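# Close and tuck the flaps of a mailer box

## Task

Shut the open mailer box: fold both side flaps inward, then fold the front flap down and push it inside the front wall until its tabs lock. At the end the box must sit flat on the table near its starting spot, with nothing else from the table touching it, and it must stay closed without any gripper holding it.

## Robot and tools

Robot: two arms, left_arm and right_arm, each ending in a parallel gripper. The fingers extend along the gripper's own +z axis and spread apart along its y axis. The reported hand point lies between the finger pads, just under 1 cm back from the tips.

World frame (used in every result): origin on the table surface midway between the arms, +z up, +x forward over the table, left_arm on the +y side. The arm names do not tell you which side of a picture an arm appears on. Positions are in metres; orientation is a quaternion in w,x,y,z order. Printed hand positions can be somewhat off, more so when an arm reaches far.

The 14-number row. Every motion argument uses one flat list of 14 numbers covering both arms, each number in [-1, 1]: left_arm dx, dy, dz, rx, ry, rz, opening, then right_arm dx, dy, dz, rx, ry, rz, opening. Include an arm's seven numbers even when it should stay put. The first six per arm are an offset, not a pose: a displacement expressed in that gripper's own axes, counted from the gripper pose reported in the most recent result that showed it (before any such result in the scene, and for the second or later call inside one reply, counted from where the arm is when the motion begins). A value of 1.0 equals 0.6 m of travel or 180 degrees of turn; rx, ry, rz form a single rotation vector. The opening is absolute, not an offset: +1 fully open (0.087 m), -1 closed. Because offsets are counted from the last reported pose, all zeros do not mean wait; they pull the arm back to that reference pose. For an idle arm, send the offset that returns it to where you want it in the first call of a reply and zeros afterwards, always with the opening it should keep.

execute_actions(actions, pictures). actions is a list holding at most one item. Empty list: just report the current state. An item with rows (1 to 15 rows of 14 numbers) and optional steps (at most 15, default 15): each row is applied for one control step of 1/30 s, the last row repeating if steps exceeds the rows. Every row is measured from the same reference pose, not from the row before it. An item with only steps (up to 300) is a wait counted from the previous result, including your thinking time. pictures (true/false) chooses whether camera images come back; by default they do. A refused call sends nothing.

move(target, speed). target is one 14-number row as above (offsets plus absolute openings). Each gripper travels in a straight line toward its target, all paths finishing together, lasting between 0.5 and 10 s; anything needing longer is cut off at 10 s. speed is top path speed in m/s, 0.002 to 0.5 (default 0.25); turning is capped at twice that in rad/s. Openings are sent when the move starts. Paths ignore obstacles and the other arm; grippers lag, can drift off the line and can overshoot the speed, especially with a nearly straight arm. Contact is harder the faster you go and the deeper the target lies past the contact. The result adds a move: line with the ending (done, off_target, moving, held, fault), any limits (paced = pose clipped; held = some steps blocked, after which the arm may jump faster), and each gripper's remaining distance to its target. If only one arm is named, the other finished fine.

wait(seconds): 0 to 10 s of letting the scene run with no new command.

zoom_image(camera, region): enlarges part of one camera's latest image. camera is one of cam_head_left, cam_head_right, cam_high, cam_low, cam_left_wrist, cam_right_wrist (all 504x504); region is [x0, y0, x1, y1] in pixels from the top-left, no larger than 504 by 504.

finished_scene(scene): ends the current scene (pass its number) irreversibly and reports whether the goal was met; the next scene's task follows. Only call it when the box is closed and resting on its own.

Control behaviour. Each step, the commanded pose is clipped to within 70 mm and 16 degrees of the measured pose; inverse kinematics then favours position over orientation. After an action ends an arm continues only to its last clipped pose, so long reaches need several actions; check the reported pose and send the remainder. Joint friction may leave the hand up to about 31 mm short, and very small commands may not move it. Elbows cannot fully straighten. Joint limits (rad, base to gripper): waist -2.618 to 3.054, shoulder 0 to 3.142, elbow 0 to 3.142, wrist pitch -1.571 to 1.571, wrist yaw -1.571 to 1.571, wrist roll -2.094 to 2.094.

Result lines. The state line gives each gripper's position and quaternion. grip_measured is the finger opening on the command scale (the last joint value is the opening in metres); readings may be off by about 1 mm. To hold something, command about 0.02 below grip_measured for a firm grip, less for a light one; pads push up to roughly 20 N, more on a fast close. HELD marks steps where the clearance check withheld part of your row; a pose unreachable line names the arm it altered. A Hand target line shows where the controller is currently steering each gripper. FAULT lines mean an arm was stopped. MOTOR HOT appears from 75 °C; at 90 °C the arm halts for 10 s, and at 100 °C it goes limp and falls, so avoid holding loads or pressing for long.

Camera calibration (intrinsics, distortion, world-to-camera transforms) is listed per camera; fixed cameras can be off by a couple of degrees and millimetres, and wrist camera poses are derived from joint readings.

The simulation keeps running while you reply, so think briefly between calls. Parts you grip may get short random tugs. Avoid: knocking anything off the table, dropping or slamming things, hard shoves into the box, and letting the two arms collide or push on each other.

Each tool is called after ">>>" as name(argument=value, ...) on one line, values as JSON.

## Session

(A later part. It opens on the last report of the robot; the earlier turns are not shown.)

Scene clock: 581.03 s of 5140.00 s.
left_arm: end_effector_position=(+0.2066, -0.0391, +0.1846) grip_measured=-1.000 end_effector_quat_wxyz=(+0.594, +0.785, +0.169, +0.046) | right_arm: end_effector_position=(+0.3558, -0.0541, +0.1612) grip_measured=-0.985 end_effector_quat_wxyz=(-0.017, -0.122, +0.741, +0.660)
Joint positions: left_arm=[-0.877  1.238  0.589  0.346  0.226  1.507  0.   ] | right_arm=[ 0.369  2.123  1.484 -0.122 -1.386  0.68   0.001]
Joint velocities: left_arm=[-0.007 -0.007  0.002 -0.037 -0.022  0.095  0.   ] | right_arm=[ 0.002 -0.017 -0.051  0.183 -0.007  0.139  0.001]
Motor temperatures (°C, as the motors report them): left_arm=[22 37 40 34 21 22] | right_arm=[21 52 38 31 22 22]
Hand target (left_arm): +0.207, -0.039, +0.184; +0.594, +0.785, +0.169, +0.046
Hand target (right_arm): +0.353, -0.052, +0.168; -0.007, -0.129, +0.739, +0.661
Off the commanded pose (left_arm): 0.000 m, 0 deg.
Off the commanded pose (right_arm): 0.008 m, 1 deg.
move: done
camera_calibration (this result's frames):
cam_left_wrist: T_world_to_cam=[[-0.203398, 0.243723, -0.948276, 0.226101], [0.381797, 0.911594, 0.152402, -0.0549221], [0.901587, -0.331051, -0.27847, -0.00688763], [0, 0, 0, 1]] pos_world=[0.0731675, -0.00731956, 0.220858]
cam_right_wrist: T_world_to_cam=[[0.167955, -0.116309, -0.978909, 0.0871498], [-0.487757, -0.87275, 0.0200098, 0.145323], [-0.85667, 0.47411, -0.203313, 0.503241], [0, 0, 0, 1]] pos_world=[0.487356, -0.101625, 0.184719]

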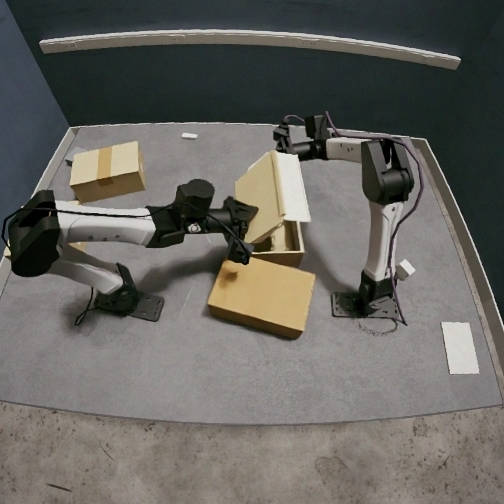

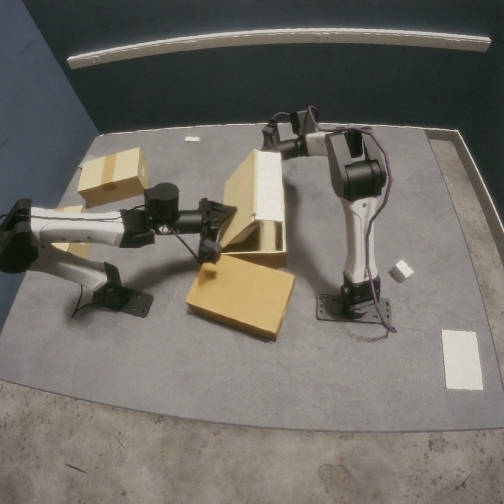

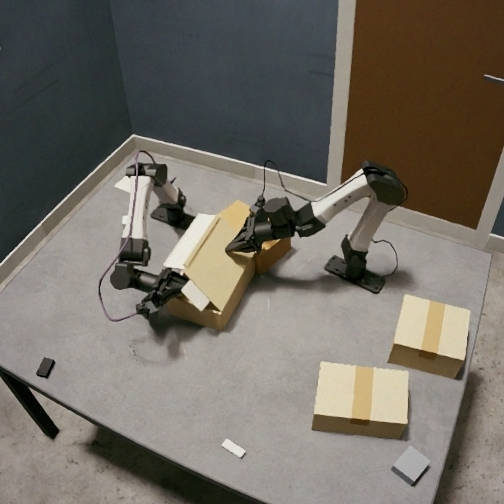

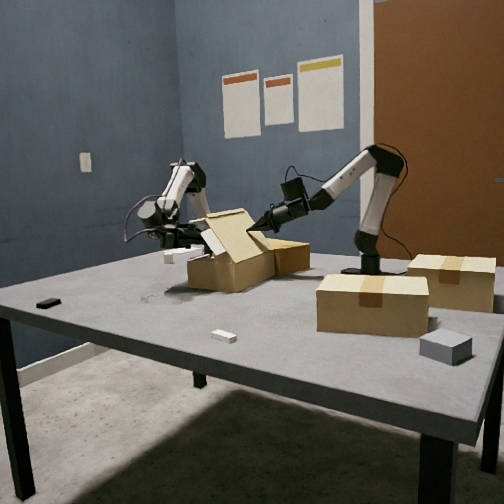

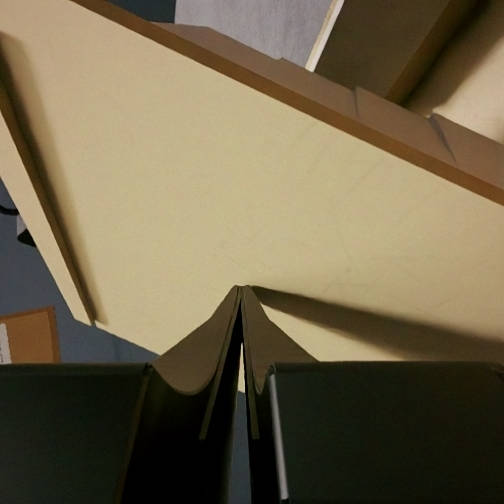

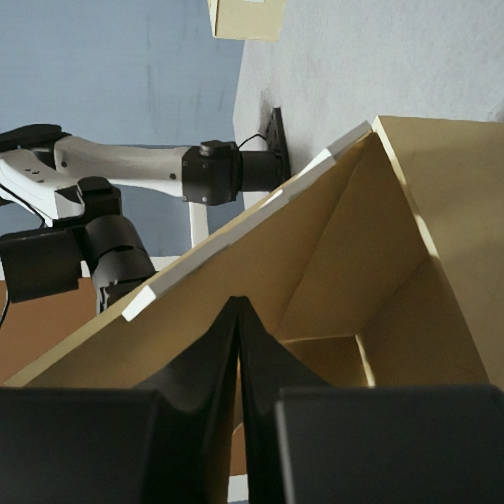

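>>> move(target=[0,0,0,0,0,0,-1,-0.162,-0.027,-0.032,0,0,0,-1], speed=0.1)

>>> move(target=[0,0,0,0,0,0,-1,-0.01,0.025,0.035,0,0,0,-1], speed=0.06)

>>> move(target=[0,0,0,0,0,0,-1,0.16,0.04,0.03,0,0,0,-1], speed=0.06)

Scene clock: 585.70 s of 5140.00 s.
left_arm: end_effector_position=(+0.2066, -0.0391, +0.1847) grip_measured=-1.000 end_effector_quat_wxyz=(+0.594, +0.785, +0.168, +0.047) | right_arm: end_effector_position=(+0.4576, -0.0523, +0.1646) grip_measured=-0.985 end_effector_quat_wxyz=(-0.005, -0.120, +0.737, +0.665)
Joint positions: left_arm=[-0.877  1.238  0.589  0.347  0.226  1.507  0.   ] | right_arm=[ 0.311  2.551  2.261 -0.584 -1.419  0.549  0.001]
Joint velocities: left_arm=[-0.012 -0.027 -0.007  0.022 -0.007 -0.022  0.   ] | right_arm=[ 0.007  0.095  0.212 -0.447  0.007 -0.242 -0.001]
Motor temperatures (°C, as the motors report them): left_arm=[22 36 40 34 21 22] | right_arm=[21 52 38 30 22 22]
Hand target (left_arm): +0.207, -0.039, +0.185; +0.594, +0.785, +0.169, +0.046
Hand target (right_arm): +0.457, -0.055, +0.162; -0.012, -0.117, +0.738, +0.665
Off the commanded pose (left_arm): 0.000 m, 0 deg.
Off the commanded pose (right_arm): 0.005 m, 2 deg.
After step 90, 0.10 s passed at rest.
move: done
camera_calibration (this result's frames):
cam_left_wrist: T_world_to_cam=[[-0.203217, 0.24341, -0.948396, 0.22617], [0.381768, 0.911645, 0.152175, -0.0548683], [0.901641, -0.331143, -0.278188, -0.00695062], [0, 0, 0, 1]] pos_world=[0.0731755, -0.0073334, 0.220915]
cam_right_wrist: T_world_to_cam=[[0.179303, -0.105908, -0.978077, 0.0688246], [-0.504424, -0.863455, 0.00102458, 0.207769], [-0.844634, 0.493182, -0.208243, 0.586602], [0, 0, 0, 1]] pos_world=[0.587927, -0.102613, 0.189259]

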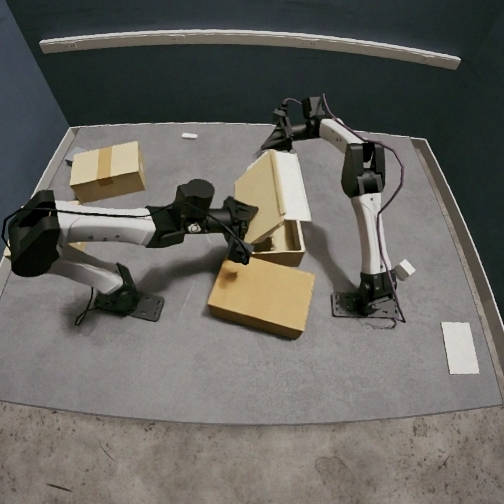

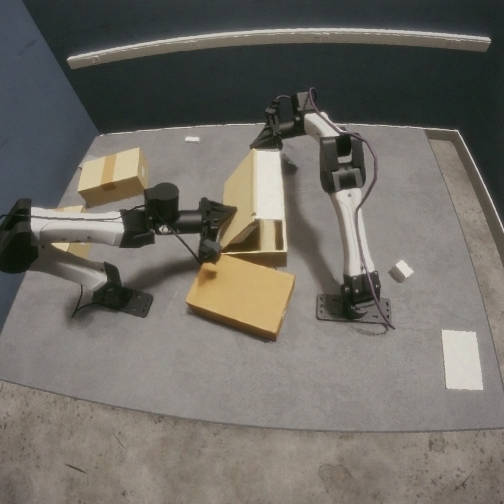

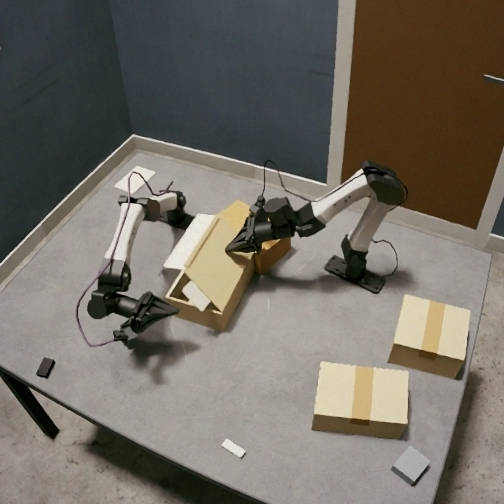

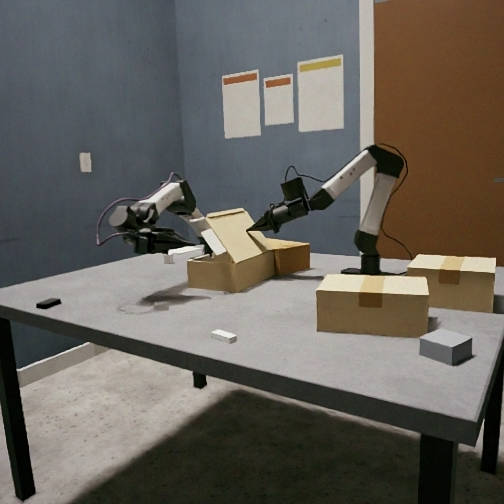

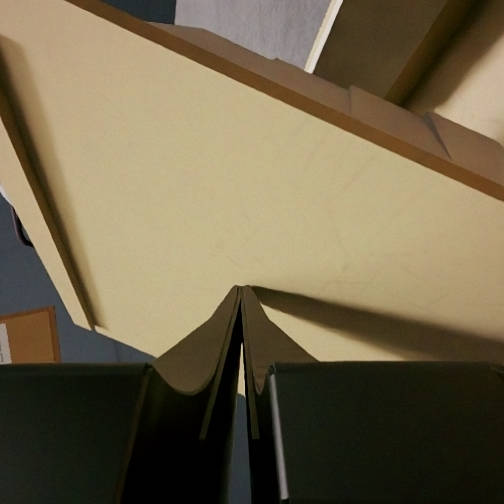

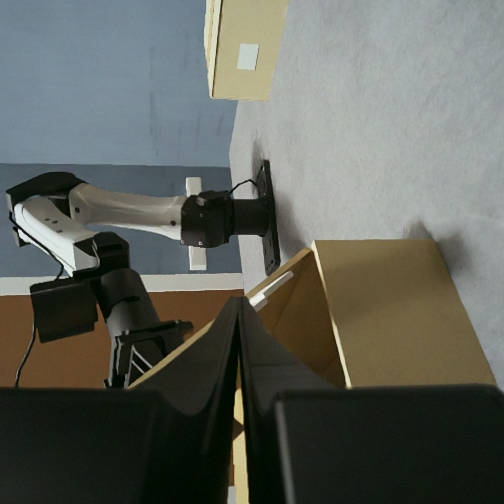

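Scene clock: 586.83 s of 5140.00 s.
left_arm: end_effector_position=(+0.2066, -0.0391, +0.1847) grip_measured=-1.000 end_effector_quat_wxyz=(+0.594, +0.785, +0.168, +0.047) | right_arm: end_effector_position=(+0.4565, -0.0312, +0.1710) grip_measured=-0.985 end_effector_quat_wxyz=(-0.015, -0.115, +0.739, +0.664)
Joint positions: left_arm=[-0.877  1.238  0.589  0.347  0.226  1.507  0.   ] | right_arm=[ 0.349  2.552  2.263 -0.466 -1.397  0.692  0.001]
Joint velocities: left_arm=[-0.002  0.002  0.007  0.037 -0.037 -0.066  0.   ] | right_arm=[-0.007  0.012 -0.002  0.095  0.066 -0.007 -0.001]
Motor temperatures (°C, as the motors report them): left_arm=[22 36 40 34 21 22] | right_arm=[21 53 38 30 22 22]
Hand target (left_arm): +0.207, -0.039, +0.185; +0.594, +0.785, +0.168, +0.047
Hand target (right_arm): +0.457, -0.030, +0.177; -0.005, -0.121, +0.738, +0.664
Off the commanded pose (left_arm): 0.000 m, 0 deg.
Off the commanded pose (right_arm): 0.007 m, 1 deg.
move: done
camera_calibration (this result's frames):
cam_left_wrist: T_world_to_cam=[[-0.203217, 0.24341, -0.948396, 0.22617], [0.381768, 0.911645, 0.152175, -0.0548683], [0.901641, -0.331143, -0.278188, -0.00695062], [0, 0, 0, 1]] pos_world=[0.0731755, -0.0073334, 0.220915]
cam_right_wrist: T_world_to_cam=[[0.159604, -0.11133, -0.980883, 0.0868676], [-0.499115, -0.866367, 0.0171196, 0.220155], [-0.851711, 0.486841, -0.193842, 0.577207], [0, 0, 0, 1]] pos_world=[0.587632, -0.0806019, 0.193325]

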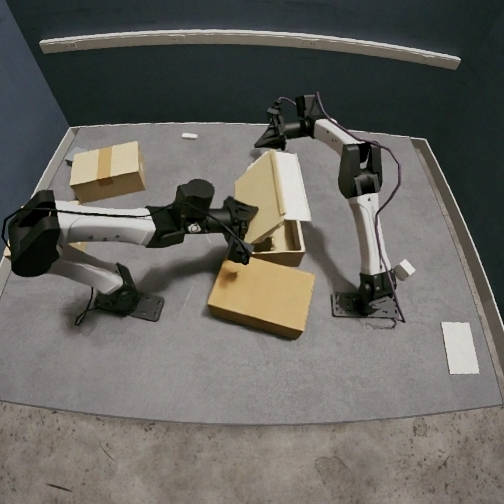

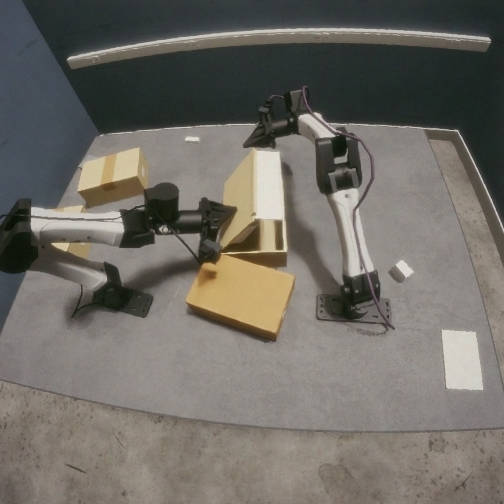

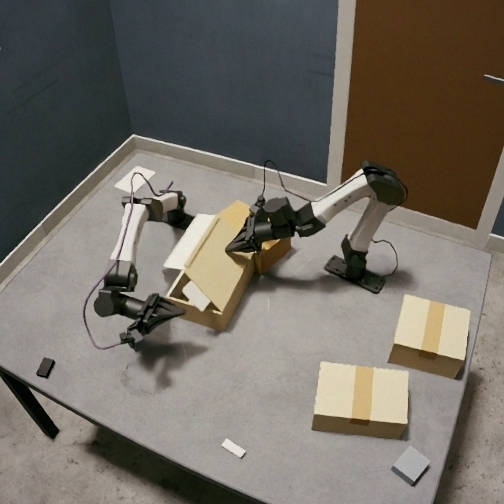

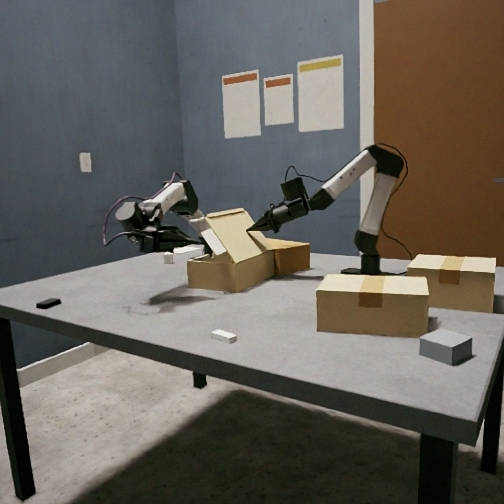

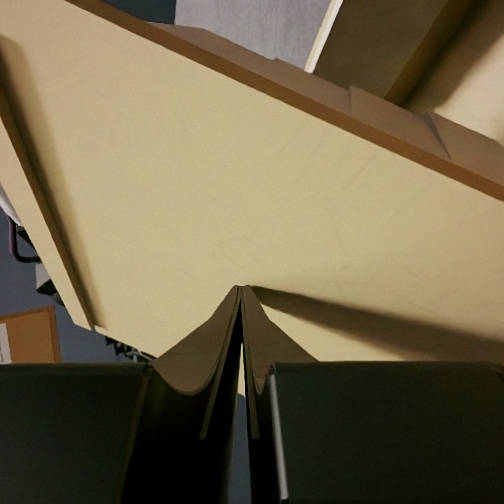

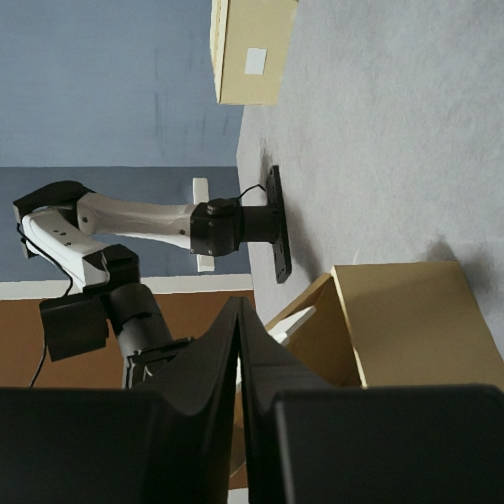

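Scene clock: 588.80 s of 5140.00 s.
left_arm: end_effector_position=(+0.2066, -0.0391, +0.1847) grip_measured=-1.000 end_effector_quat_wxyz=(+0.594, +0.785, +0.168, +0.047) | right_arm: end_effector_position=(+0.3609, -0.0324, +0.1706) grip_measured=-0.985 end_effector_quat_wxyz=(-0.021, -0.108, +0.745, +0.658)
Joint positions: left_arm=[-0.877  1.238  0.589  0.347  0.226  1.507  0.   ] | right_arm=[ 0.41   2.133  1.504  0.01  -1.339  0.854  0.001]
Joint velocities: left_arm=[-0.032 -0.002 -0.002 -0.081 -0.022 -0.066  0.   ] | right_arm=[-0.007 -0.002 -0.051  0.154  0.037  0.081 -0.   ]
Motor temperatures (°C, as the motors report them): left_arm=[22 36 40 35 21 22] | right_arm=[21 53 38 30 22 22]
Hand target (left_arm): +0.207, -0.039, +0.185; +0.594, +0.785, +0.168, +0.047
Hand target (right_arm): +0.355, -0.030, +0.179; -0.016, -0.116, +0.740, +0.662
Off the commanded pose (left_arm): 0.000 m, 0 deg.
Off the commanded pose (right_arm): 0.011 m, 1 deg.
move: off_target (right_arm)
camera_calibration (this result's frames):
cam_left_wrist: T_world_to_cam=[[-0.203217, 0.24341, -0.948396, 0.22617], [0.381768, 0.911645, 0.152175, -0.0548683], [0.901641, -0.331143, -0.278188, -0.00695062], [0, 0, 0, 1]] pos_world=[0.0731755, -0.0073334, 0.220915]
cam_right_wrist: T_world_to_cam=[[0.141999, -0.129199, -0.981399, 0.107432], [-0.50186, -0.863971, 0.0411256, 0.168325], [-0.853213, 0.486685, -0.187523, 0.495716], [0, 0, 0, 1]] pos_world=[0.492171, -0.0819499, 0.191469]

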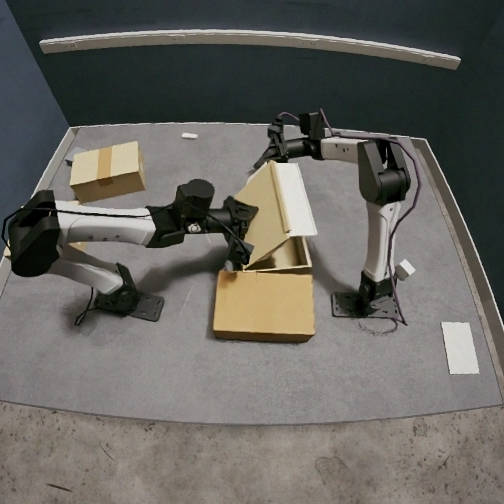

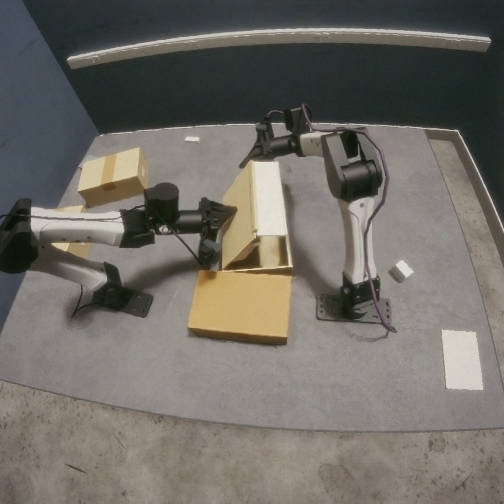

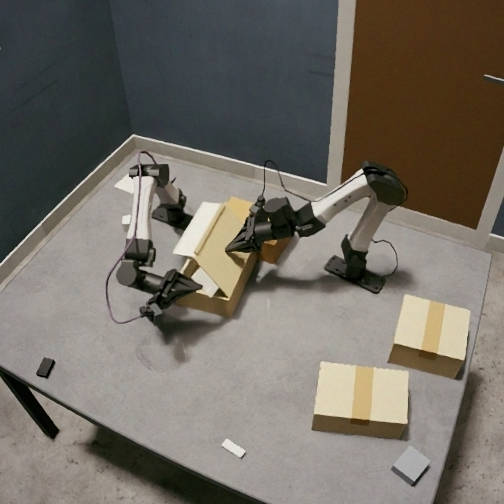

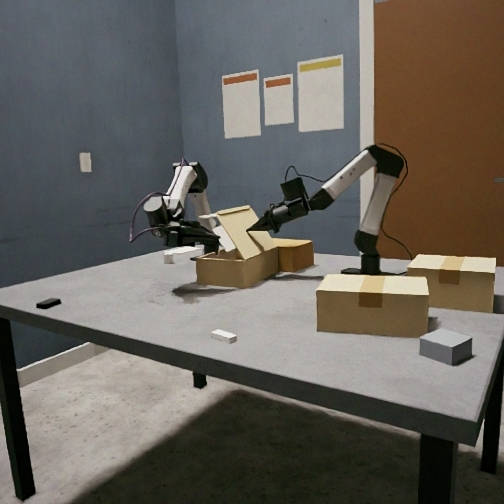

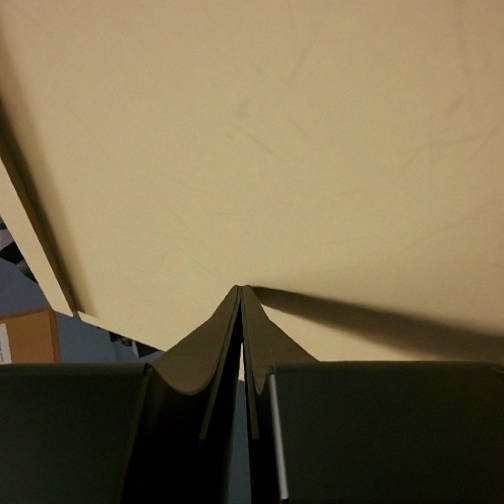

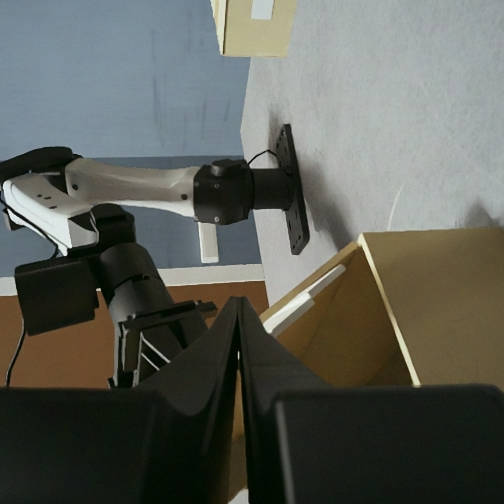

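>>> move(target=[-0.267,0,-0.167,0,0,0,-1,-0.03,0,0,0,0,0,-1], speed=0.12)

>>> move(target=[0,-0.05,0.15,0,0,0,-1,0,0,0,0,0,0,-1], speed=0.1)

Scene clock: 595.83 s of 5140.00 s.
left_arm: end_effector_position=(+0.0305, -0.0009, +0.2372) grip_measured=-1.000 end_effector_quat_wxyz=(+0.599, +0.780, +0.178, +0.034) | right_arm: end_effector_position=(+0.3734, -0.0277, +0.1730) grip_measured=-0.985 end_effector_quat_wxyz=(-0.022, -0.107, +0.745, +0.658)
Joint positions: left_arm=[-1.732  0.882  0.645 -0.105 -0.582  1.21   0.   ] | right_arm=[ 0.41   2.178  1.589 -0.033 -1.339  0.853  0.001]
Joint velocities: left_arm=[ 0.002 -0.007 -0.002 -0.022 -0.037  0.022  0.   ] | right_arm=[-0.012 -0.002  0.002 -0.007  0.007  0.037 -0.001]
Motor temperatures (°C, as the motors report them): left_arm=[22 35 40 35 21 22] | right_arm=[21 53 38 31 22 22]
Hand target (left_arm): +0.029, +0.000, +0.237; +0.592, +0.786, +0.175, +0.037
Hand target (right_arm): +0.378, -0.029, +0.173; -0.021, -0.107, +0.745, +0.659
Off the commanded pose (left_arm): 0.004 m, 2 deg.
Off the commanded pose (right_arm): 0.005 m, 0 deg.
After step 90, 1.80 s passed at rest.
move: done
camera_calibration (this result's frames):
cam_left_wrist: T_world_to_cam=[[-0.230075, 0.22645, -0.94646, 0.231168], [0.384972, 0.914397, 0.125196, -0.0241476], [0.893791, -0.335556, -0.297557, 0.183972], [0, 0, 0, 1]] pos_world=[-0.101951, 0.0314657, 0.276556]
cam_right_wrist: T_world_to_cam=[[0.139967, -0.130186, -0.98156, 0.109421], [-0.50164, -0.864004, 0.0430624, 0.178251], [-0.853678, 0.486363, -0.186239, 0.504497], [0, 0, 0, 1]] pos_world=[0.50478, -0.0771139, 0.193684]

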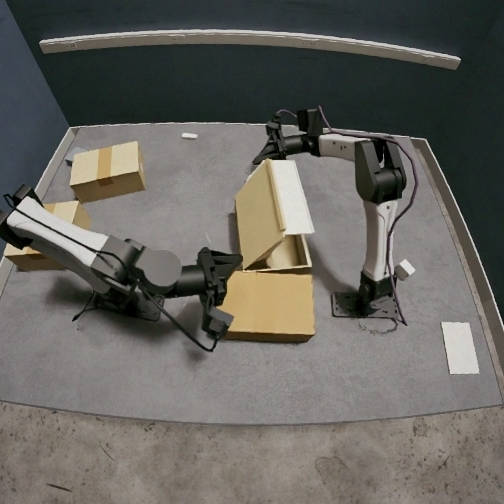

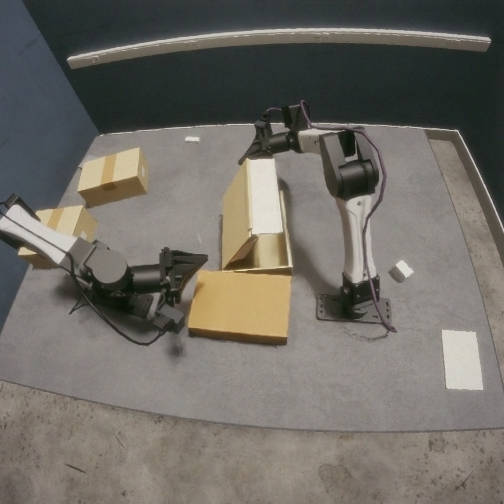

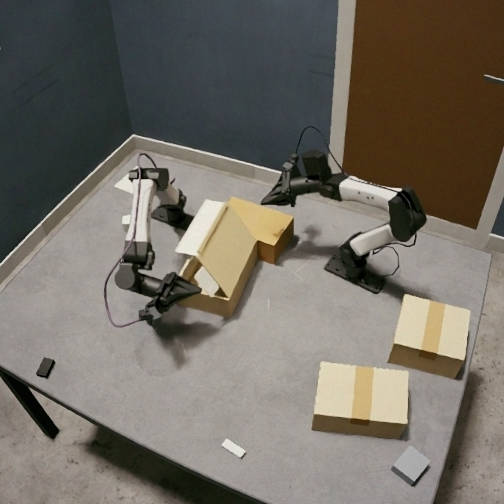

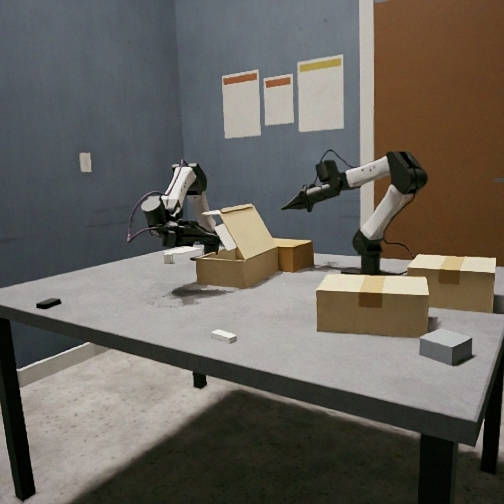

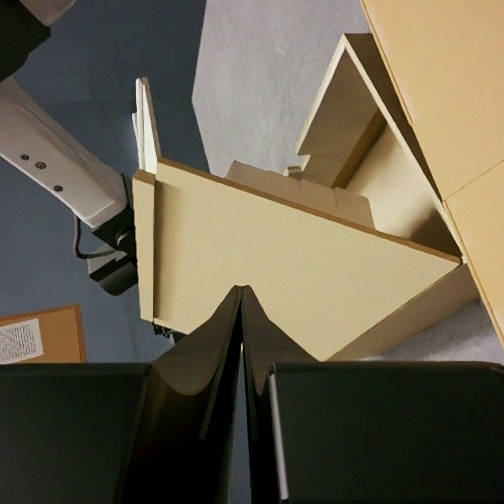

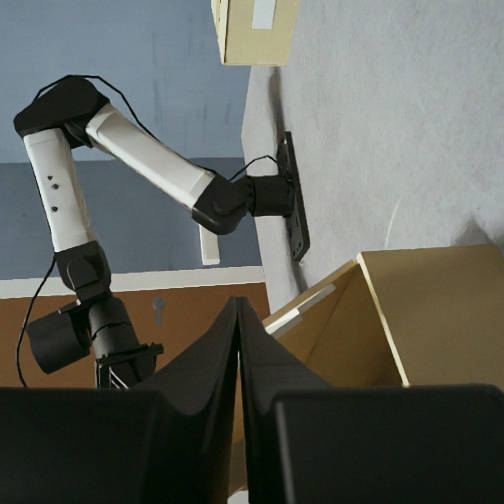

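Scene clock: 597.37 s of 5140.00 s.
left_arm: end_effector_position=(+0.0450, -0.0792, +0.1934) grip_measured=-1.000 end_effector_quat_wxyz=(+0.608, +0.773, +0.179, +0.030) | right_arm: end_effector_position=(+0.3734, -0.0277, +0.1730) grip_measured=-0.985 end_effector_quat_wxyz=(-0.022, -0.107, +0.745, +0.658)
Joint positions: left_arm=[-1.572  1.272  0.628  0.356 -0.431  1.27   0.   ] | right_arm=[ 0.41   2.178  1.589 -0.033 -1.339  0.853  0.001]
Joint velocities: left_arm=[-0.002 -0.012 -0.017  0.051 -0.007 -0.022  0.   ] | right_arm=[-0.002  0.012  0.012  0.007 -0.022 -0.022  0.   ]
Motor temperatures (°C, as the motors report them): left_arm=[22 35 40 35 21 22] | right_arm=[21 53 38 30 22 22]
Hand target (left_arm): +0.048, -0.078, +0.183; +0.600, +0.780, +0.176, +0.036
Hand target (right_arm): +0.373, -0.028, +0.173; -0.022, -0.107, +0.745, +0.658
Off the commanded pose (left_arm): 0.010 m, 2 deg.
Off the commanded pose (right_arm): 0.000 m, 0 deg.
move: done
camera_calibration (this result's frames):
cam_left_wrist: T_world_to_cam=[[-0.233715, 0.201825, -0.951128, 0.209937], [0.38601, 0.917086, 0.0997498, 0.0523928], [0.892398, -0.343832, -0.292243, 0.130006], [0, 0, 0, 1]] pos_world=[-0.0871761, -0.045719, 0.232444]
cam_right_wrist: T_world_to_cam=[[0.139967, -0.130186, -0.98156, 0.109421], [-0.50164, -0.864004, 0.0430624, 0.178251], [-0.853678, 0.486363, -0.186239, 0.504497], [0, 0, 0, 1]] pos_world=[0.50478, -0.0771139, 0.193684]

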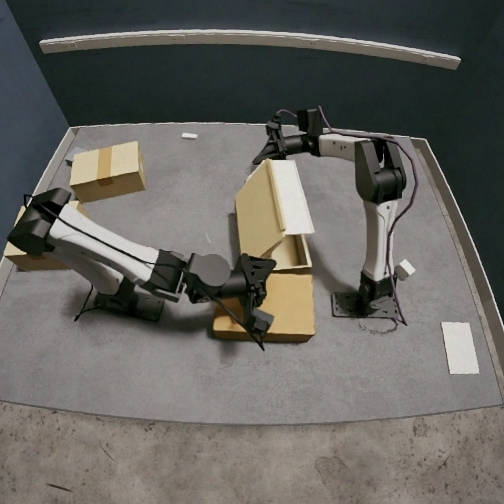

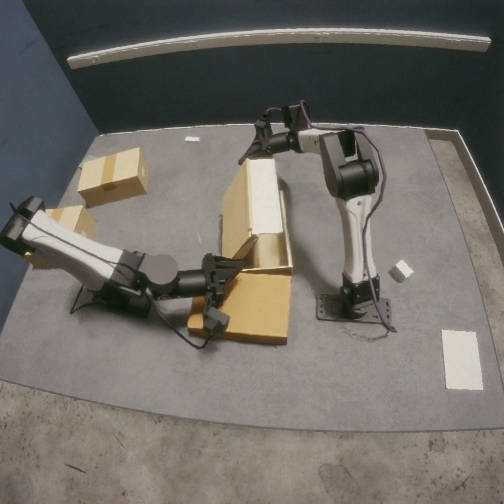

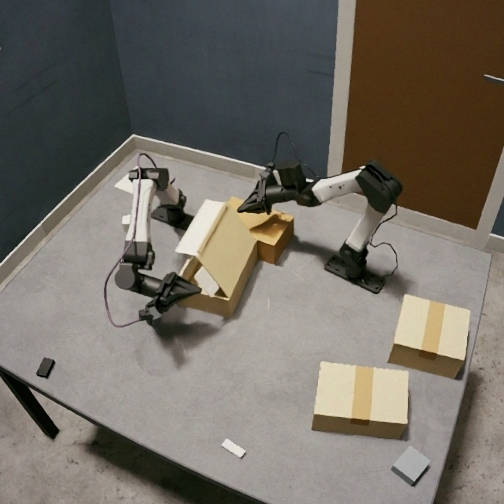

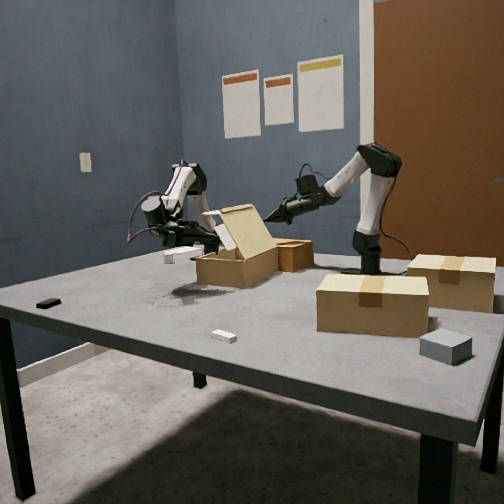

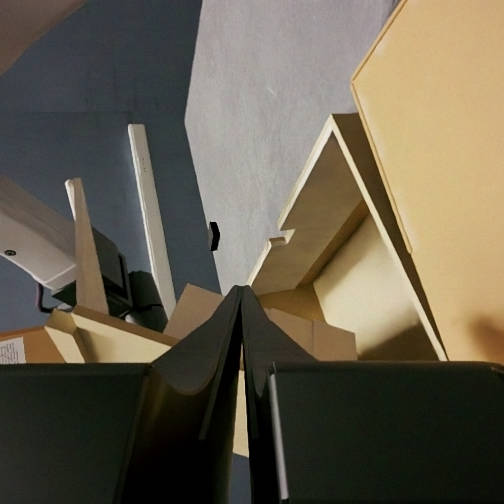

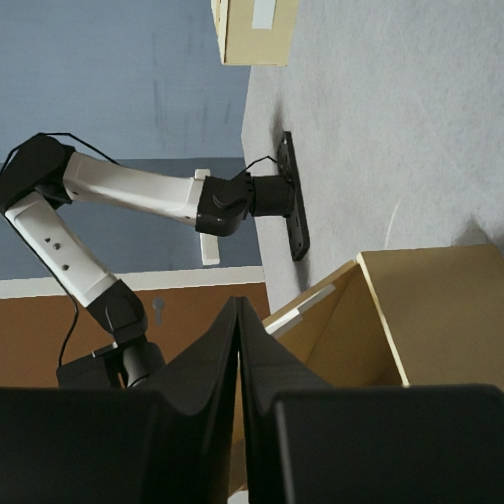

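>>> move(target=[0.18,0.023,0.093,0,0,0,-1,0,0.03,0.01,0,0,0,-1], speed=0.05)

Scene clock: 601.77 s of 5140.00 s.
left_arm: end_effector_position=(+0.1516, -0.1010, +0.1825) grip_measured=-1.000 end_effector_quat_wxyz=(+0.622, +0.766, +0.159, +0.019) | right_arm: end_effector_position=(+0.3809, -0.0249, +0.1681) grip_measured=-0.985 end_effector_quat_wxyz=(-0.012, -0.085, +0.759, +0.646)
Joint positions: left_arm=[-1.134  1.415  0.639  0.548  0.032  1.403  0.   ] | right_arm=[ 0.411  2.178  1.589 -0.033 -1.283  0.875  0.001]
Joint velocities: left_arm=[-0.002  0.012 -0.007  0.007  0.022  0.022  0.   ] | right_arm=[ 0.007 -0.012  0.007 -0.051 -0.022 -0.037  0.001]
Motor temperatures (°C, as the motors report them): left_arm=[22 34 40 35 21 22] | right_arm=[21 53 38 30 22 22]
Hand target (left_arm): +0.165, -0.098, +0.174; +0.610, +0.772, +0.175, +0.035
Hand target (right_arm): +0.370, -0.020, +0.189; -0.022, -0.107, +0.745, +0.657
Off the commanded pose (left_arm): 0.015 m, 3 deg.
Off the commanded pose (right_arm): 0.025 m, 3 deg.
move: off_target (left_arm, right_arm)
camera_calibration (this result's frames):
cam_left_wrist: T_world_to_cam=[[-0.214446, 0.180792, -0.959858, 0.225403], [0.423712, 0.902657, 0.075355, 0.0296482], [0.880046, -0.390543, -0.270175, 0.017378], [0, 0, 0, 1]] pos_world=[0.0204811, -0.0607265, 0.218816]
cam_right_wrist: T_world_to_cam=[[0.122362, -0.170215, -0.97778, 0.108948], [-0.542246, -0.836612, 0.0777817, 0.194871], [-0.831262, 0.52068, -0.194668, 0.502363], [0, 0, 0, 1]] pos_world=[0.509932, -0.0799941, 0.189164]

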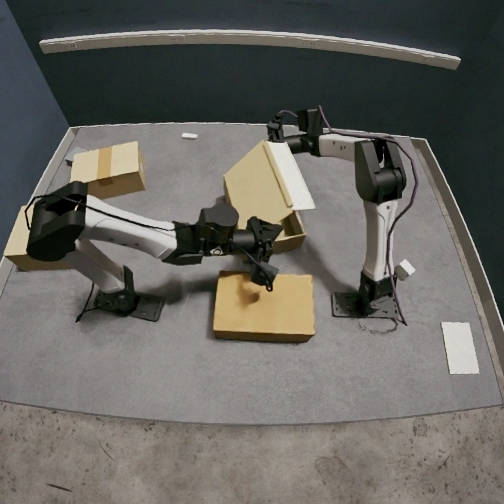

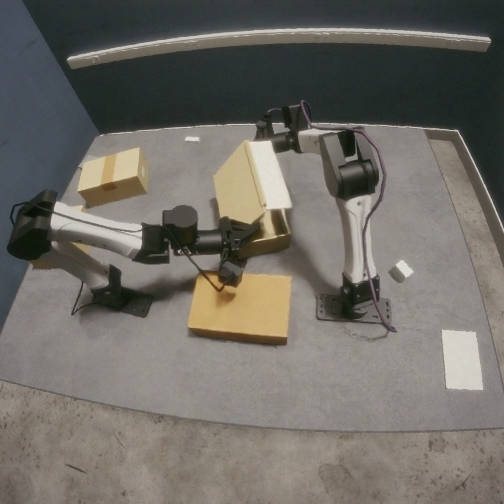

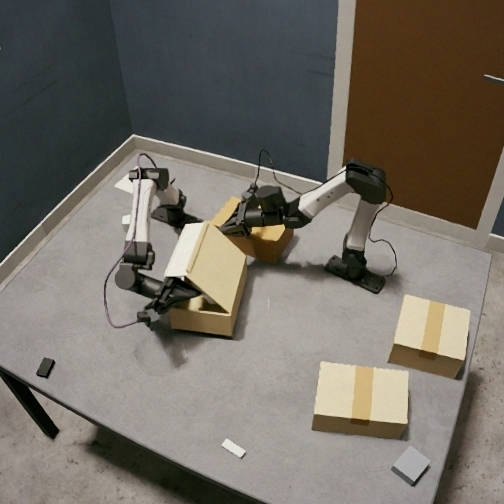

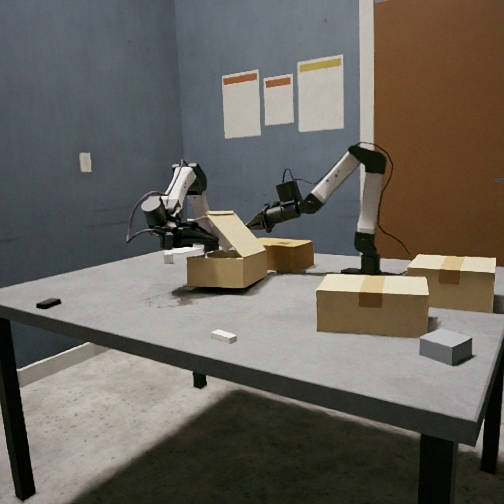

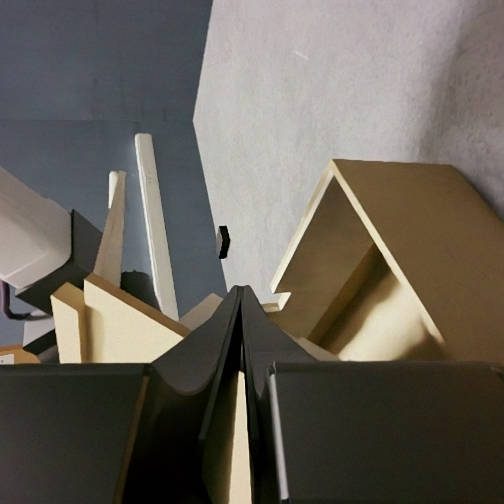

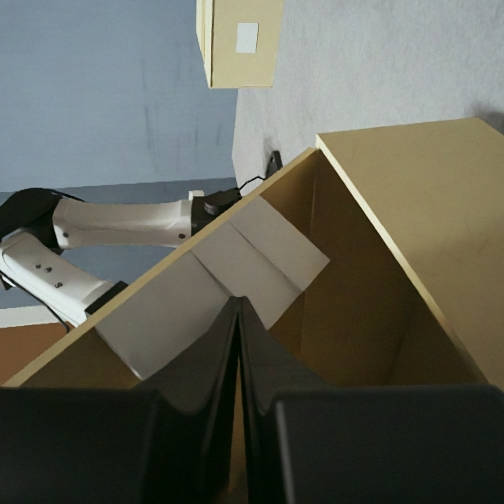

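Flap is in. Withdraw both.

>>> move(target=[-0.08,0,-0.05,0,0,0,-1,-0.12,-0.02,-0.25,0,0,0,-1], speed=0.1)

Scene clock: 604.90 s of 5140.00 s.
left_arm: end_effector_position=(+0.1020, -0.0935, +0.2166) grip_measured=-1.000 end_effector_quat_wxyz=(+0.642, +0.750, +0.159, +0.015) | right_arm: end_effector_position=(+0.4758, -0.1622, +0.1912) grip_measured=-0.985 end_effector_quat_wxyz=(+0.040, -0.050, +0.748, +0.660)
Joint positions: left_arm=[-1.317  1.281  0.639  0.465 -0.145  1.36   0.   ] | right_arm=[ 0.09   2.545  2.413 -1.139 -1.439  0.175  0.001]
Joint velocities: left_arm=[-0.017 -0.017  0.007 -0.051  0.007 -0.051  0.   ] | right_arm=[ 0.012  0.183  0.383 -0.579 -0.066 -0.198 -0.001]
Motor temperatures (°C, as the motors report them): left_arm=[22 34 40 35 21 22] | right_arm=[21 53 38 30 22 22]
Hand target (left_arm): +0.099, -0.086, +0.199; +0.622, +0.766, +0.161, +0.017
Hand target (right_arm): +0.473, -0.162, +0.190; +0.031, -0.046, +0.750, +0.660
Off the commanded pose (left_arm): 0.021 m, 3 deg.
Off the commanded pose (right_arm): 0.005 m, 7 deg.
move: off_target (left_arm, right_arm)
camera_calibration (this result's frames):
cam_left_wrist: T_world_to_cam=[[-0.212302, 0.130429, -0.968461, 0.243112], [0.423761, 0.905309, 0.0290291, 0.0516105], [0.880542, -0.404233, -0.24747, 0.0668719], [0, 0, 0, 1]] pos_world=[-0.0291409, -0.0514006, 0.250495]
cam_right_wrist: T_world_to_cam=[[0.133591, -0.143432, -0.980602, 0.0960913], [-0.639915, -0.768033, 0.0251618, 0.197302], [-0.756744, 0.624141, -0.194387, 0.63851], [0, 0, 0, 1]] pos_world=[0.596608, -0.233203, 0.213381]

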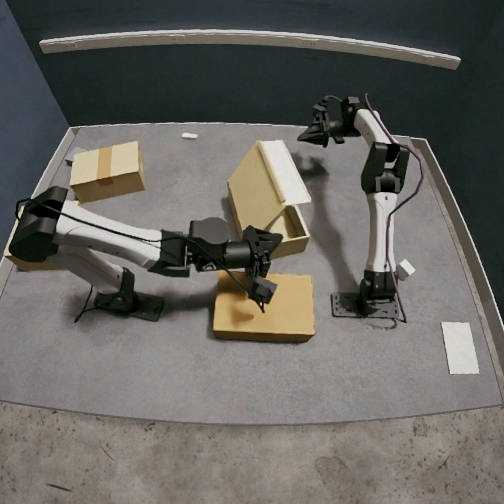

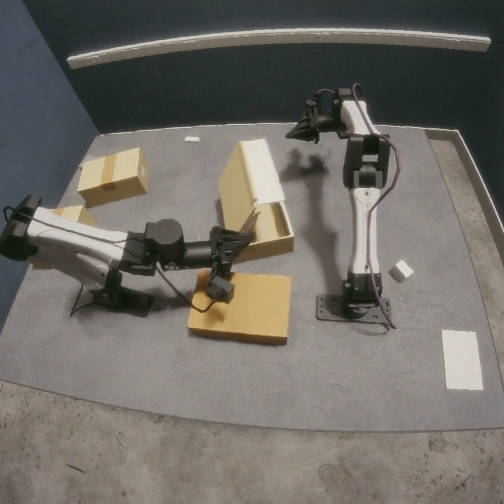

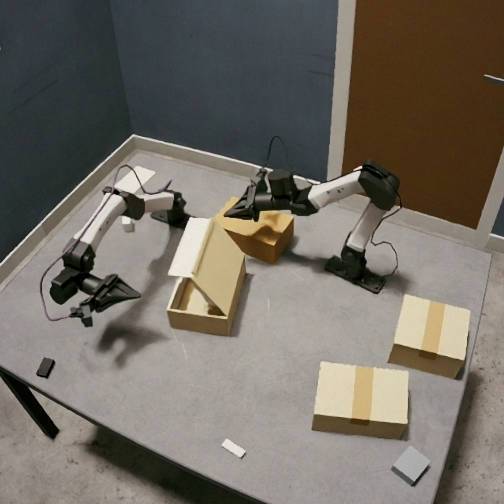

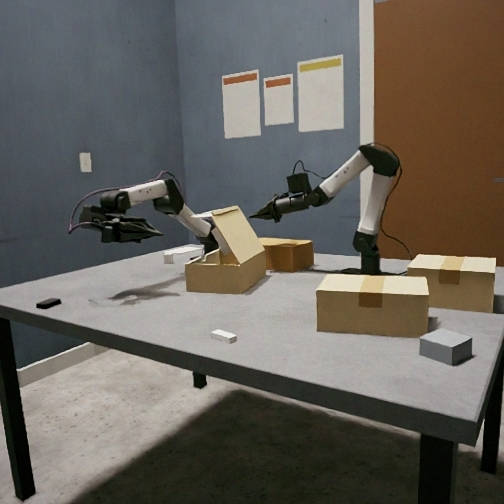

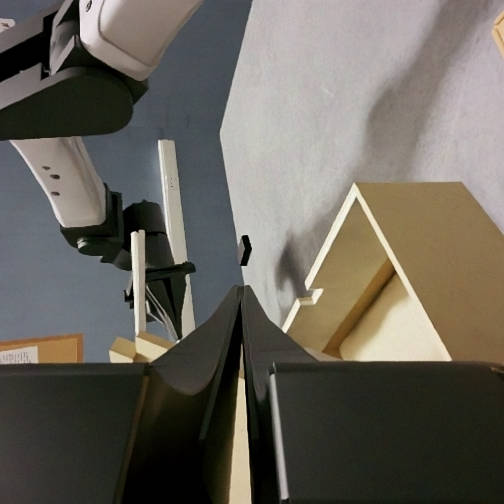

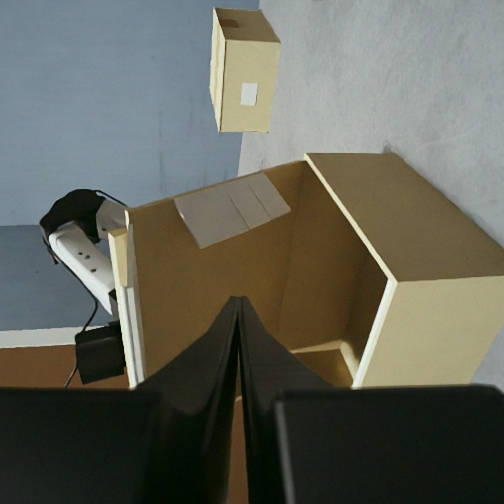

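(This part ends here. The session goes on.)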